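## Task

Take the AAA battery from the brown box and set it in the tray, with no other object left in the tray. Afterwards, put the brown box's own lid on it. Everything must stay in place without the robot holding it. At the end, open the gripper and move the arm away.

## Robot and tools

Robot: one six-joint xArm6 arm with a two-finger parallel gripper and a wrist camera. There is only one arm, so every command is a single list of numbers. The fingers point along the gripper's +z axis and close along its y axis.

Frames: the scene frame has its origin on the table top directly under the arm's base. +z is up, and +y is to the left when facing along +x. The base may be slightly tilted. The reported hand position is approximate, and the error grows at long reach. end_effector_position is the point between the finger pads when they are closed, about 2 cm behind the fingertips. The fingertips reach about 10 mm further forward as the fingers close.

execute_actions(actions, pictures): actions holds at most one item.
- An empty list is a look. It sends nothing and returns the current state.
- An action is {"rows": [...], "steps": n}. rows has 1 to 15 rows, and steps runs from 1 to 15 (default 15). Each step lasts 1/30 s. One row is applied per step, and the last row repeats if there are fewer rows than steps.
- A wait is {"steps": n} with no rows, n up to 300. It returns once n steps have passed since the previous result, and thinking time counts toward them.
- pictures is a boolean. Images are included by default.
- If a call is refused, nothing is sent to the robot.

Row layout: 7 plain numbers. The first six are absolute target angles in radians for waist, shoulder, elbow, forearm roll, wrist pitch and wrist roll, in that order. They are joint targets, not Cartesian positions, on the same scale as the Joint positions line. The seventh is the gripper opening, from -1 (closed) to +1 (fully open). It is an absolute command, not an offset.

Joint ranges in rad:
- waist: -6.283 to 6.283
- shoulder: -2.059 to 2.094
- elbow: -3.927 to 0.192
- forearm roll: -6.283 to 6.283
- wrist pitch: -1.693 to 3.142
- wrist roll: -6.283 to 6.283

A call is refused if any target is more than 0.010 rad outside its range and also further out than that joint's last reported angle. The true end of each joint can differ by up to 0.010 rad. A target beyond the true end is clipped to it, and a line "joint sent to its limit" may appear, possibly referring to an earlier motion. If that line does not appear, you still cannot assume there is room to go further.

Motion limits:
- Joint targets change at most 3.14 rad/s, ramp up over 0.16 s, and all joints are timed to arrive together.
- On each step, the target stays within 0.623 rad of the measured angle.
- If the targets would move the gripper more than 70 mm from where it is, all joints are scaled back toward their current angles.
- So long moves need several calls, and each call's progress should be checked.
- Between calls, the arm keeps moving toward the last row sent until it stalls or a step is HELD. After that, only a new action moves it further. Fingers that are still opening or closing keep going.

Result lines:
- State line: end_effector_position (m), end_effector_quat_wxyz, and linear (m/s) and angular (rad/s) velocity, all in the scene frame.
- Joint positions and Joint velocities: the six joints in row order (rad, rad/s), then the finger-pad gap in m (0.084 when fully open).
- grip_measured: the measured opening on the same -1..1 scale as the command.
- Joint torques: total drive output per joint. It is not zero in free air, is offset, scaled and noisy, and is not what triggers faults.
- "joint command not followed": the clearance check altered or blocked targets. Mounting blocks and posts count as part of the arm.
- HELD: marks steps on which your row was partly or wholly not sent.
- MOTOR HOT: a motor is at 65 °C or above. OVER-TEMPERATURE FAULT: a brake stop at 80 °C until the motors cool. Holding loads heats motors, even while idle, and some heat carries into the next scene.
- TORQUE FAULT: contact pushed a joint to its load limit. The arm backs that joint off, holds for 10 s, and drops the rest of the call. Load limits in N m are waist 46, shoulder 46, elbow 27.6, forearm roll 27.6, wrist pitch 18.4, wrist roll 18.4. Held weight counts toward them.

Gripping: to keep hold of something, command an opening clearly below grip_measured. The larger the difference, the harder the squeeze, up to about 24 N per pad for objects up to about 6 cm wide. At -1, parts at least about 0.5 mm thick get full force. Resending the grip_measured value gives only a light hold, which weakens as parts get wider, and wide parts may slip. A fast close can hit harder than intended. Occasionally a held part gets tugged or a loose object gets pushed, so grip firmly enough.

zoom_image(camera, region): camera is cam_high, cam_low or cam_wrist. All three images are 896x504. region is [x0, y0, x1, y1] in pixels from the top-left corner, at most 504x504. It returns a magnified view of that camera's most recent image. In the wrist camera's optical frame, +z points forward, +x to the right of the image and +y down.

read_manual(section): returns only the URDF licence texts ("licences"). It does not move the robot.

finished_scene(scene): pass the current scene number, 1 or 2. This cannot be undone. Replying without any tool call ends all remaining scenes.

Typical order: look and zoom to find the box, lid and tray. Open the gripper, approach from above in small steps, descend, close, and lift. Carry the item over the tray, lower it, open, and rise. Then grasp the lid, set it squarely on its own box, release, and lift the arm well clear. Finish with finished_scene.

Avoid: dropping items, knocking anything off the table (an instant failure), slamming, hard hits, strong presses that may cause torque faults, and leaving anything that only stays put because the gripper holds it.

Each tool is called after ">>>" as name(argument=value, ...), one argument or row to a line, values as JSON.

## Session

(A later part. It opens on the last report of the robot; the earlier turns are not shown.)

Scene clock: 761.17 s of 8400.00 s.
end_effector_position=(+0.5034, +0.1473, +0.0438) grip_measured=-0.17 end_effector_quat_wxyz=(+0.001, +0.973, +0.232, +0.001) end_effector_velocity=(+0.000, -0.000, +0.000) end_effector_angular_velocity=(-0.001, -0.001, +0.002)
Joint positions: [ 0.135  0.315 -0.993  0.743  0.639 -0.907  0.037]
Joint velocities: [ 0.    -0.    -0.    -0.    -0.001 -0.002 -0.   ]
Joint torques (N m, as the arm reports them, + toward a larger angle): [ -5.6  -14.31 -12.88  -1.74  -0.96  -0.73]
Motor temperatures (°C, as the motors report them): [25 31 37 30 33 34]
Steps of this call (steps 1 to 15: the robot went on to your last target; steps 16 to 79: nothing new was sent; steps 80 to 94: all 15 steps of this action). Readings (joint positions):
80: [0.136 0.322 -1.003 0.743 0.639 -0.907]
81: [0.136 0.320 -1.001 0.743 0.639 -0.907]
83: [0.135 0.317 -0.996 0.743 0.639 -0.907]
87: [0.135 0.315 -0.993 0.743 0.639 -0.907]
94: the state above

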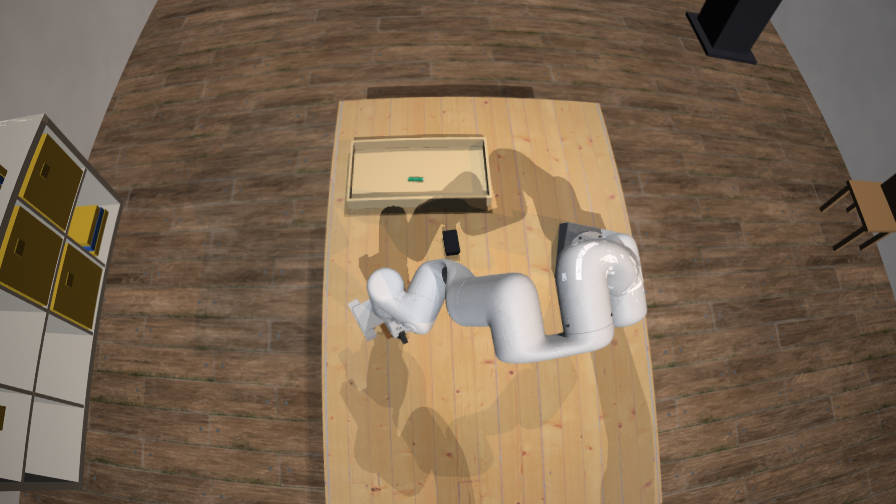

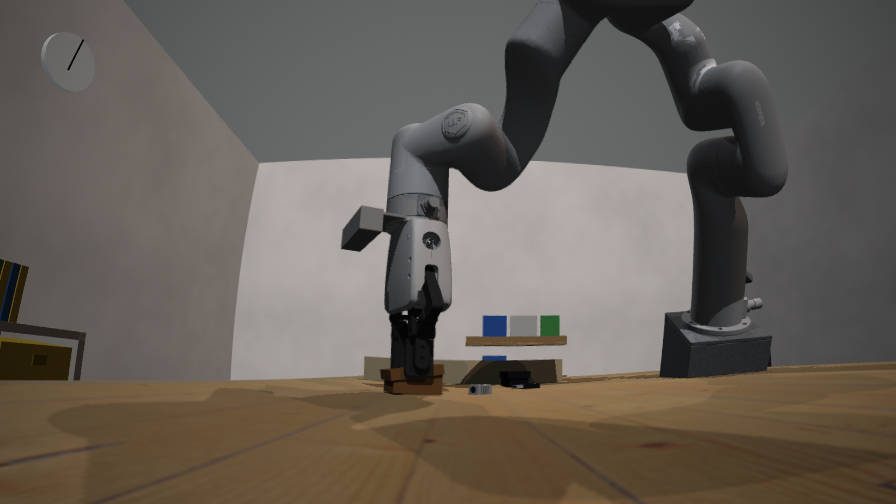

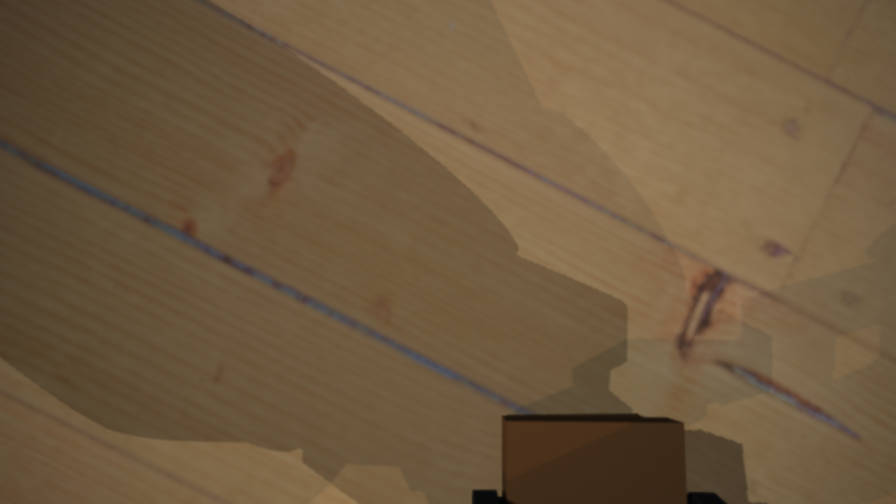

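>>> execute_actions(
  actions=[
    {"rows":[[0.1315,0.3085,-0.9935,0.739,0.642,-0.904,-0.5],[0.1315,0.3085,-0.9935,0.739,0.642,-0.904,-0.5],[0.1315,0.3085,-0.9935,0.739,0.642,-0.904,-0.5],[0.1315,0.3085,-0.9935,0.739,0.642,-0.904,-0.5],[0.1315,0.3085,-0.9935,0.739,0.642,-0.904,-0.5],[0.1315,0.3085,-0.9935,0.739,0.642,-0.904,-0.5],[0.131,0.3035,-0.9855,0.74,0.64,-0.905,-0.5]],"steps":15},
  ],
)

>>> zoom_image(
  camera="cam_low",
  region=[350,320,510,410],
)

Scene clock: 767.73 s of 8400.00 s.
end_effector_position=(+0.5027, +0.1466, +0.0471) grip_measured=-0.17 end_effector_quat_wxyz=(+0.001, +0.973, +0.232, +0.002) end_effector_velocity=(-0.000, -0.000, -0.000) end_effector_angular_velocity=(-0.001, -0.001, +0.001)
Joint positions: [ 0.131  0.304 -0.986  0.74   0.64  -0.905  0.037]
Joint velocities: [-0.    -0.     0.001 -0.    -0.001 -0.001  0.   ]
Joint torques (N m, as the arm reports them, + toward a larger angle): [ -6.33 -16.85 -15.89  -1.7   -1.35  -0.78]
Motor temperatures (°C, as the motors report them): [25 31 37 30 33 34]
Steps of this call (steps 1 to 15: the robot went on to your last target; steps 16 to 90: nothing new was sent; then 3.07 s passed at rest; steps 91 to 105: all 15 steps of this action). Readings (joint positions):
91: [0.134 0.313 -0.994 0.743 0.638 -0.907]
92: [0.133 0.312 -0.994 0.742 0.639 -0.906]
94: [0.132 0.310 -0.994 0.740 0.641 -0.905]
98: [0.131 0.307 -0.992 0.739 0.641 -0.904]
105: the state above

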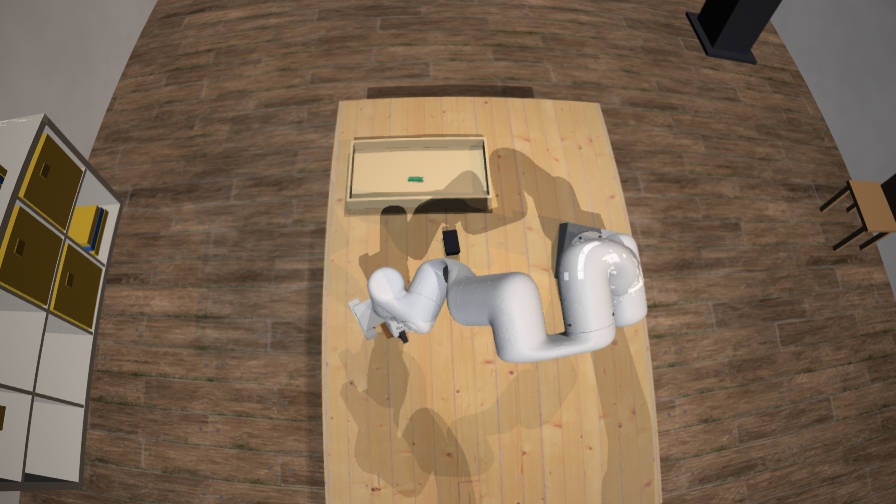

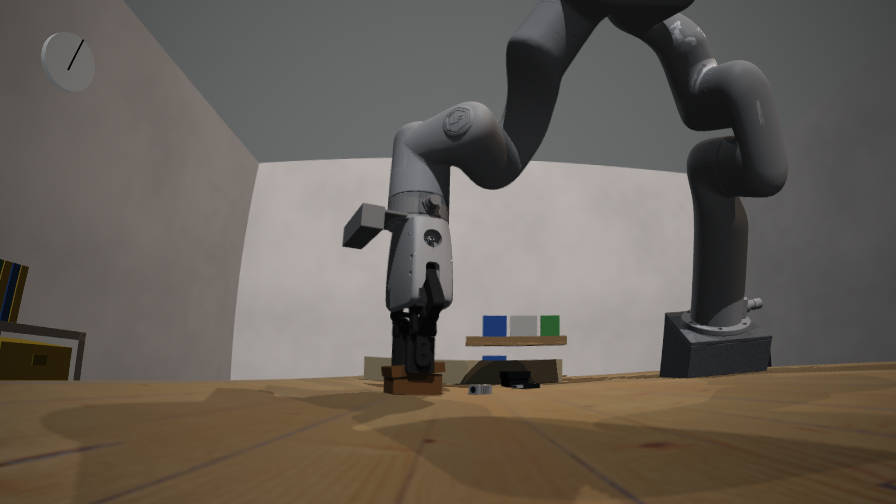

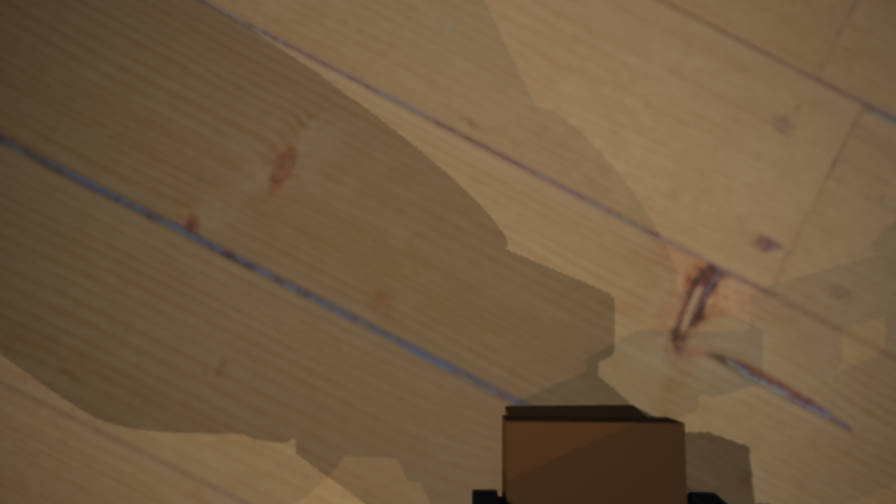

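Region (350, 320, 510, 410) of cam_low's 896x504 image, scaled by 3.150, with more detail than that image has; it fills the top 284 rows of this view, and the rest is white.

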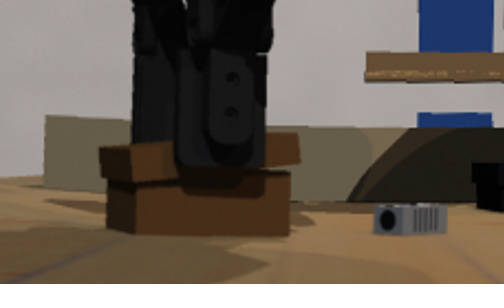

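Pull back another 1 mm, then lower.

>>> execute_actions(
  actions=[
    {"rows":[[0.131,0.301,-0.9815,0.741,0.639,-0.906,-0.5],[0.131,0.301,-0.9815,0.741,0.639,-0.906,-0.5],[0.131,0.301,-0.9815,0.741,0.639,-0.906,-0.5],[0.131,0.301,-0.9815,0.741,0.639,-0.906,-0.5],[0.131,0.301,-0.9815,0.741,0.639,-0.906,-0.5],[0.1325,0.304,-0.9815,0.743,0.637,-0.907,-0.5],[0.134,0.307,-0.982,0.746,0.634,-0.909,-0.5],[0.1355,0.31,-0.982,0.748,0.632,-0.91,-0.5],[0.137,0.313,-0.9825,0.751,0.629,-0.912,-0.5],[0.139,0.317,-0.983,0.754,0.626,-0.914,-0.5]],"steps":15},
  ],
)

>>> zoom_image(
  camera="cam_low",
  region=[350,320,510,410],
)

Scene clock: 775.20 s of 8400.00 s.
end_effector_position=(+0.5018, +0.1465, +0.0415) grip_measured=-0.17 end_effector_quat_wxyz=(+0.002, +0.973, +0.231, +0.003) end_effector_velocity=(+0.000, -0.001, -0.004) end_effector_angular_velocity=(-0.001, -0.003, -0.001)
Joint positions: [ 0.138  0.315 -0.984  0.753  0.626 -0.914  0.037]
Joint velocities: [ 0.004  0.008  0.     0.01  -0.011 -0.007  0.   ]
Joint torques (N m, as the arm reports them, + toward a larger angle): [ -5.93 -14.58 -13.14  -1.93  -1.09  -0.69]
Motor temperatures (°C, as the motors report them): [26 32 37 30 33 34]
Steps of this call (steps 1 to 15: the robot went on to your last target; steps 16 to 90: nothing new was sent; then 3.97 s passed at rest; steps 91 to 105: all 15 steps of this action). Readings (joint positions):
91: [0.131 0.303 -0.985 0.740 0.640 -0.905]
92: [0.131 0.303 -0.984 0.740 0.640 -0.905]
94: [0.131 0.302 -0.983 0.741 0.639 -0.906]
98: [0.132 0.303 -0.982 0.743 0.637 -0.907]
105: the state above

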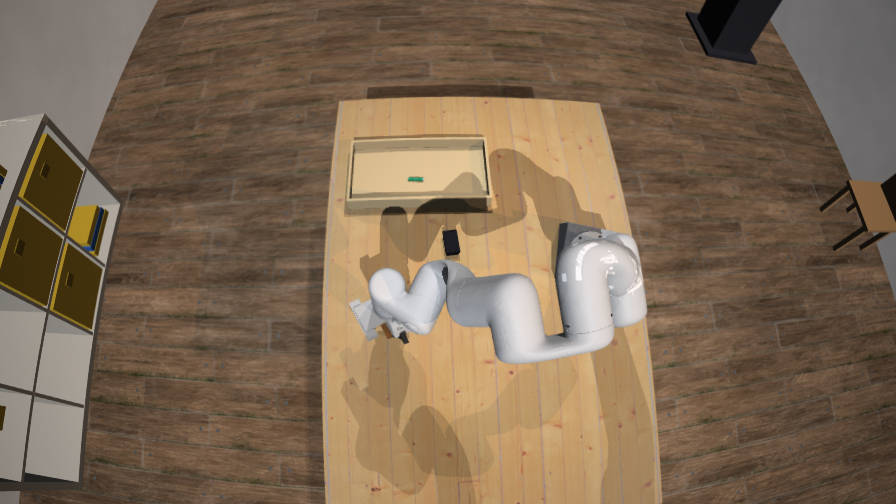

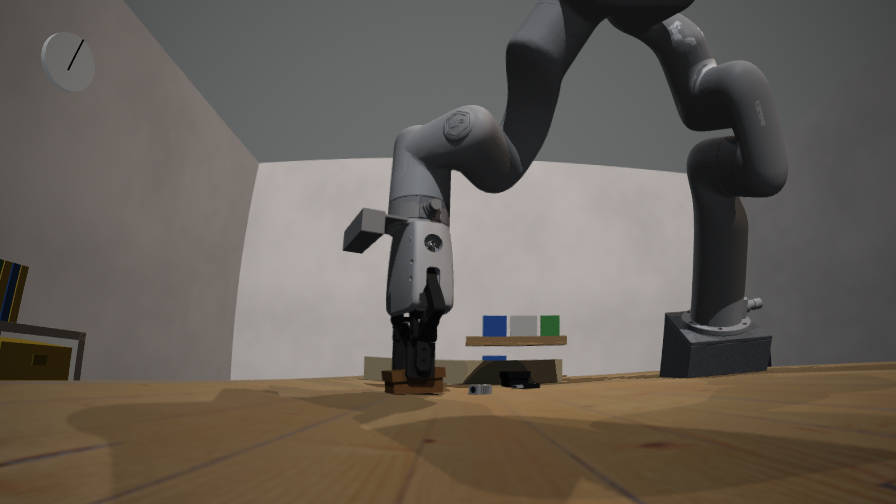

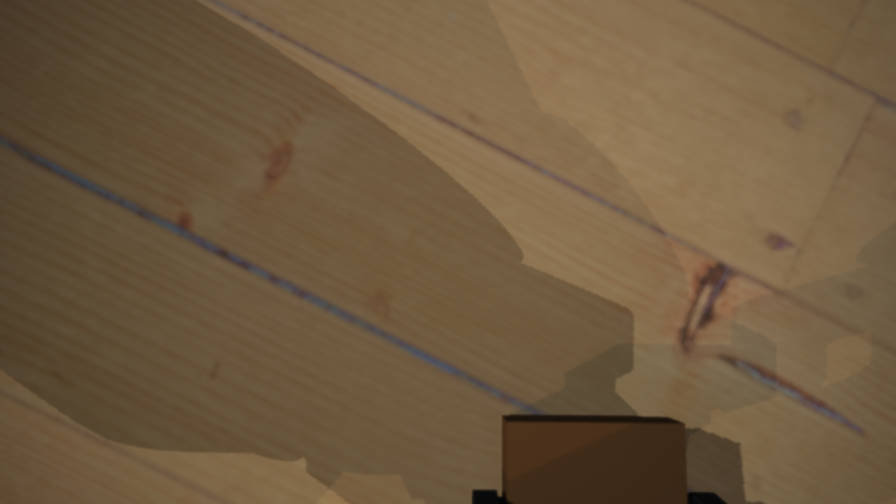

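Region (350, 320, 510, 410) of cam_low's 896x504 image, scaled by 3.150, with more detail than that image has; it fills the top 284 rows of this view, and the rest is white.

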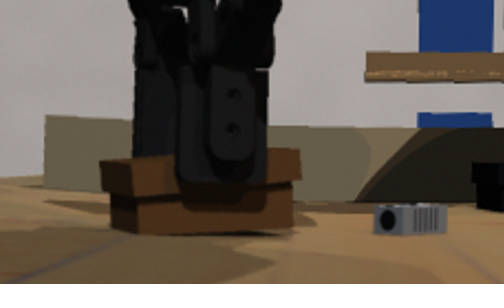

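>>> execute_actions(
  actions=[
    {"rows":[[0.1405,0.32,-0.9835,0.7565,0.624,-0.9155,-0.5],[0.142,0.323,-0.984,0.759,0.621,-0.917,-0.5],[0.1435,0.326,-0.9845,0.7615,0.619,-0.9185,-0.5]],"steps":15},
  ],
)

>>> zoom_image(
  camera="cam_low",
  region=[350,320,510,410],
)

Scene clock: 778.47 s of 8400.00 s.
end_effector_position=(+0.5008, +0.1459, +0.0369) grip_measured=-0.17 end_effector_quat_wxyz=(+0.002, +0.973, +0.231, +0.002) end_effector_velocity=(+0.003, +0.000, +0.000) end_effector_angular_velocity=(-0.002, -0.007, +0.001)
Joint positions: [ 0.143  0.325 -0.985  0.761  0.619 -0.918  0.037]
Joint velocities: [ 0.001  0.004 -0.006  0.001 -0.007  0.    -0.   ]
Joint torques (N m, as the arm reports them, + toward a larger angle): [ -3.19  -9.7  -10.04  -1.7   -0.67  -0.7 ]
Motor temperatures (°C, as the motors report them): [26 31 37 30 33 34]
Steps of this call (steps 1 to 15: the robot went on to your last target; steps 16 to 83: nothing new was sent; steps 84 to 98: all 15 steps of this action). Readings (joint positions):
84: [0.139 0.317 -0.983 0.754 0.626 -0.914]
85: [0.139 0.318 -0.983 0.755 0.625 -0.915]
87: [0.141 0.321 -0.984 0.758 0.622 -0.916]
91: [0.143 0.324 -0.984 0.761 0.620 -0.918]
98: the state above

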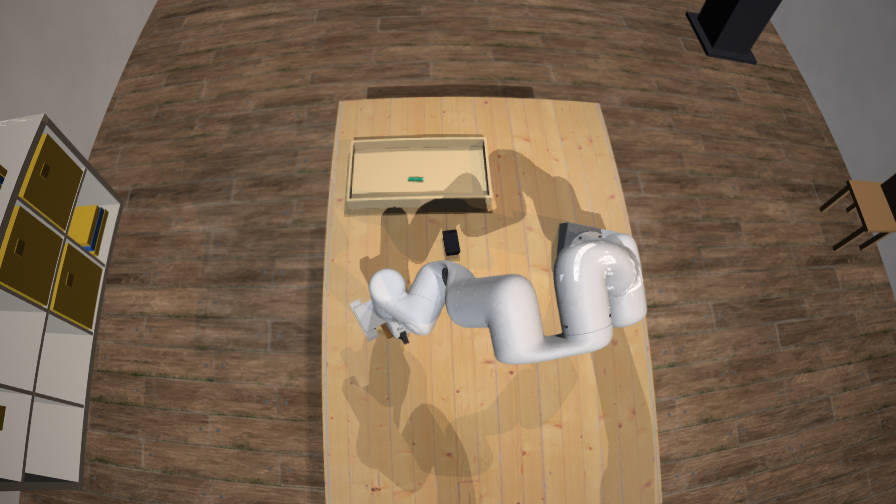

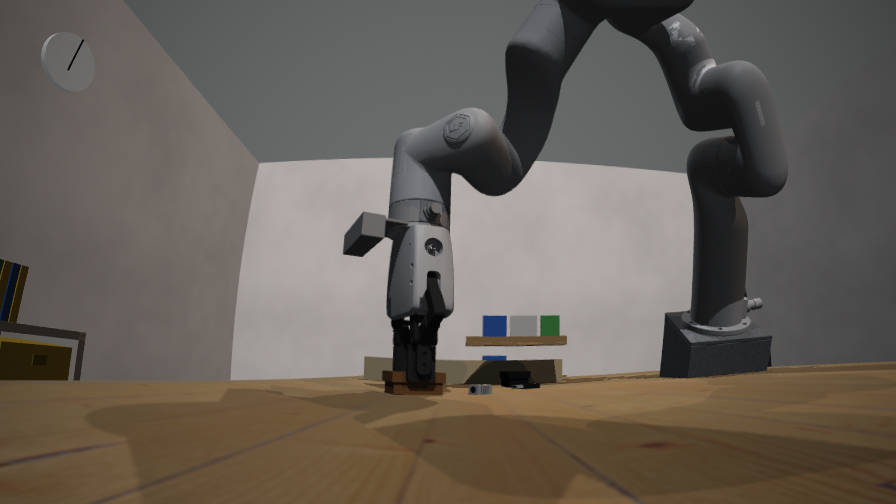

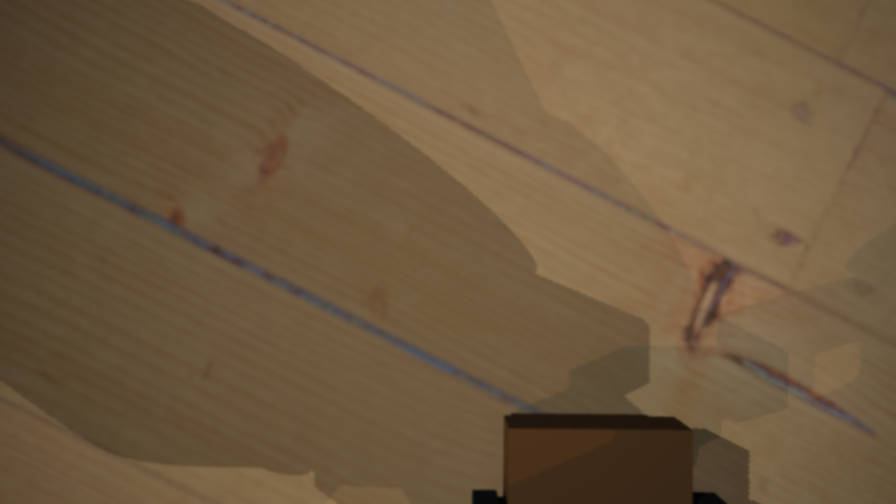

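Region (350, 320, 510, 410) of cam_low's 896x504 image, scaled by 3.150, with more detail than that image has; it fills the top 284 rows of this view, and the rest is white.

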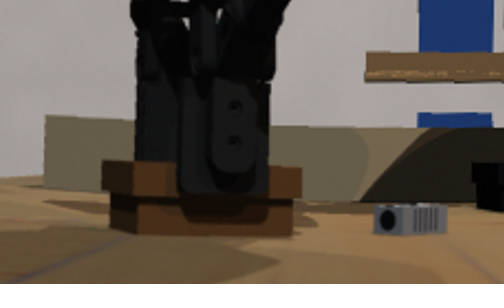

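Seated.

>>> execute_actions(
  actions=[
    {"rows":[[0.1435,0.325,-0.9845,0.7615,0.619,-0.9185,0.4]],"steps":8},
  ],
  pictures=false,
)

>>> execute_actions(
  actions=[
    {"rows":[[0.07,0.1712,-0.9681,0.645,0.7526,-0.83,0.4]],"steps":15},
  ],
)

Scene clock: 781.73 s of 8400.00 s.
end_effector_position=(+0.4972, +0.1457, +0.0334) grip_measured=+0.39 end_effector_quat_wxyz=(+0.001, +0.973, +0.230, -0.003) end_effector_velocity=(+0.034, +0.010, +0.031) end_effector_angular_velocity=(+0.007, -0.089, +0.018)
Joint positions: [ 0.146  0.33  -0.981  0.762  0.621 -0.919  0.061]
Joint velocities: [-0.015 -0.039 -0.039 -0.    -0.014  0.     0.   ]
Joint torques (N m, as the arm reports them, + toward a larger angle): [ -6.11 -16.67 -14.76  -1.8   -1.12  -0.77]
Motor temperatures (°C, as the motors report them): [25 31 37 30 33 34]
Steps of this call (steps 1 to 15: the robot went on to your last target; steps 16 to 90: nothing new was sent; steps 91 to 98: all 8 steps of this action). Readings (joint positions):
91: [0.144 0.326 -0.985 0.762 0.619 -0.918]
92: [0.146 0.329 -0.982 0.762 0.621 -0.919]
94: [0.148 0.333 -0.977 0.762 0.622 -0.919]
98: the state above

Scene clock: 782.23 s of 8400.00 s.
end_effector_position=(+0.5005, +0.1478, +0.1016) grip_measured=+0.39 end_effector_quat_wxyz=(+0.002, +0.974, +0.226, +0.001) end_effector_velocity=(+0.010, +0.005, +0.012) end_effector_angular_velocity=(+0.001, -0.026, +0.010)
Joint positions: [ 0.071  0.173 -0.967  0.646  0.752 -0.83   0.061]
Joint velocities: [-0.003 -0.014 -0.017 -0.005  0.002  0.004  0.   ]
Joint torques (N m, as the arm reports them, + toward a larger angle): [ -6.02 -15.88 -17.75  -1.78  -1.31  -0.73]
Motor temperatures (°C, as the motors report them): [25 31 37 30 33 34]
Steps of this call (steps 1 to 15: all 15 steps of this action). Readings (joint positions):
1: [0.145 0.328 -0.982 0.761 0.621 -0.918]
2: [0.142 0.322 -0.981 0.755 0.628 -0.913]
4: [0.118 0.273 -0.972 0.715 0.675 -0.883]
8: [0.074 0.176 -0.977 0.654 0.739 -0.838]
15: the state above

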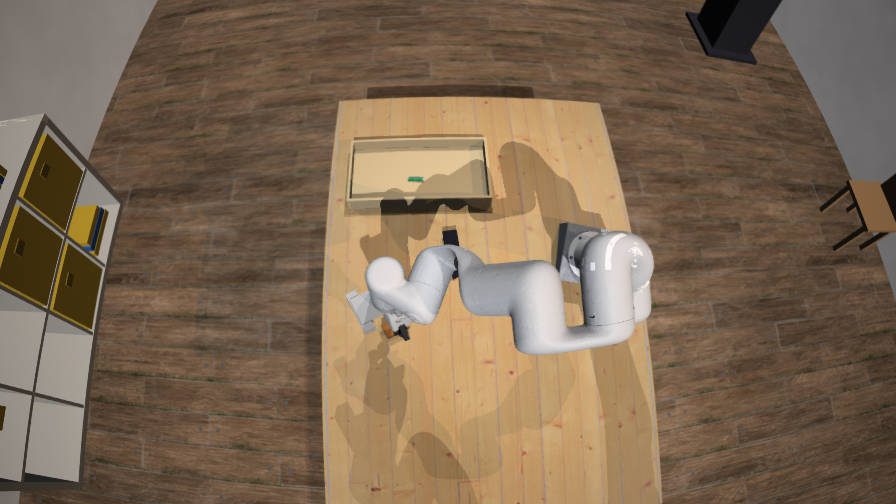

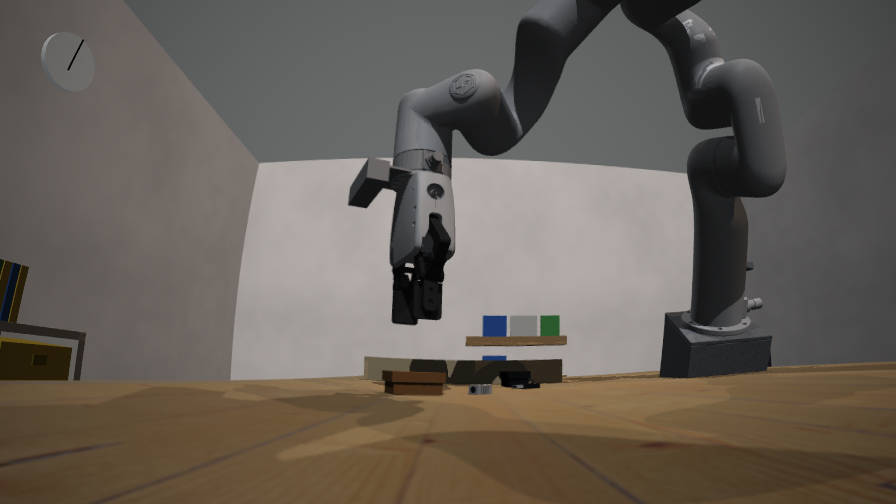

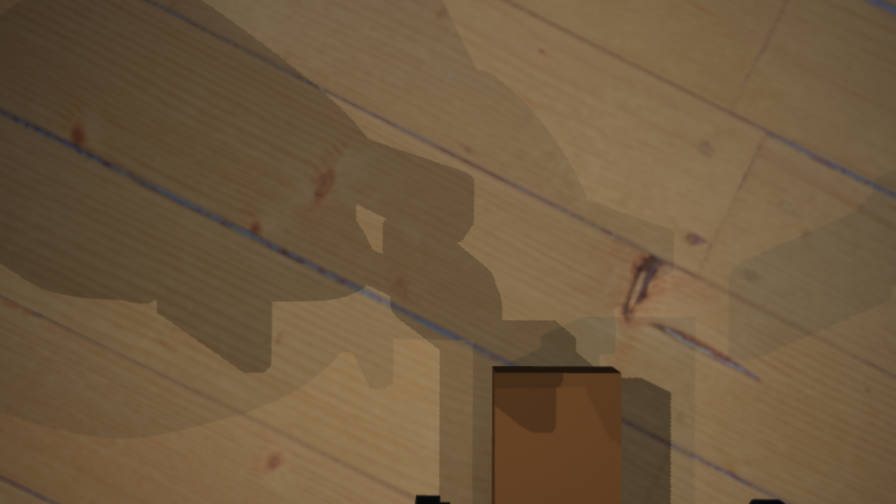

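>>> execute_actions(
  actions=[
    {"rows":[[0.2,-0.4,-0.4,0.7,0.7,-0.3,0.4]],"steps":15},
  ],
  pictures=false,
)

>>> finished_scene(
  scene=2,
)

Scene clock: 784.83 s of 8400.00 s.
end_effector_position=(+0.3474, +0.1843, +0.1240) grip_measured=+0.39 end_effector_quat_wxyz=(-0.014, +1.000, +0.014, +0.006) end_effector_velocity=(-0.120, -0.006, -0.013) end_effector_angular_velocity=(+0.021, +0.019, -0.349)
Joint positions: [ 0.195 -0.376 -0.424  0.697  0.704 -0.326  0.061]
Joint velocities: [ 0.088 -0.391  0.411  0.039 -0.042  0.39  -0.   ]
Joint torques (N m, as the arm reports them, + toward a larger angle): [ -3.75  -3.42 -24.06  -1.91  -1.98  -1.09]
Motor temperatures (°C, as the motors report them): [25 31 37 30 33 34]
Steps of this call (steps 1 to 15: the robot went on to your last target; steps 16 to 63: nothing new was sent; steps 64 to 78: all 15 steps of this action). Readings (joint positions):
64: [0.070 0.171 -0.967 0.645 0.752 -0.829]
65: [0.071 0.165 -0.961 0.646 0.751 -0.822]
67: [0.083 0.110 -0.903 0.651 0.746 -0.767]
71: [0.130 -0.093 -0.708 0.670 0.728 -0.586]
78: the state above

The scene is finished: the task was done.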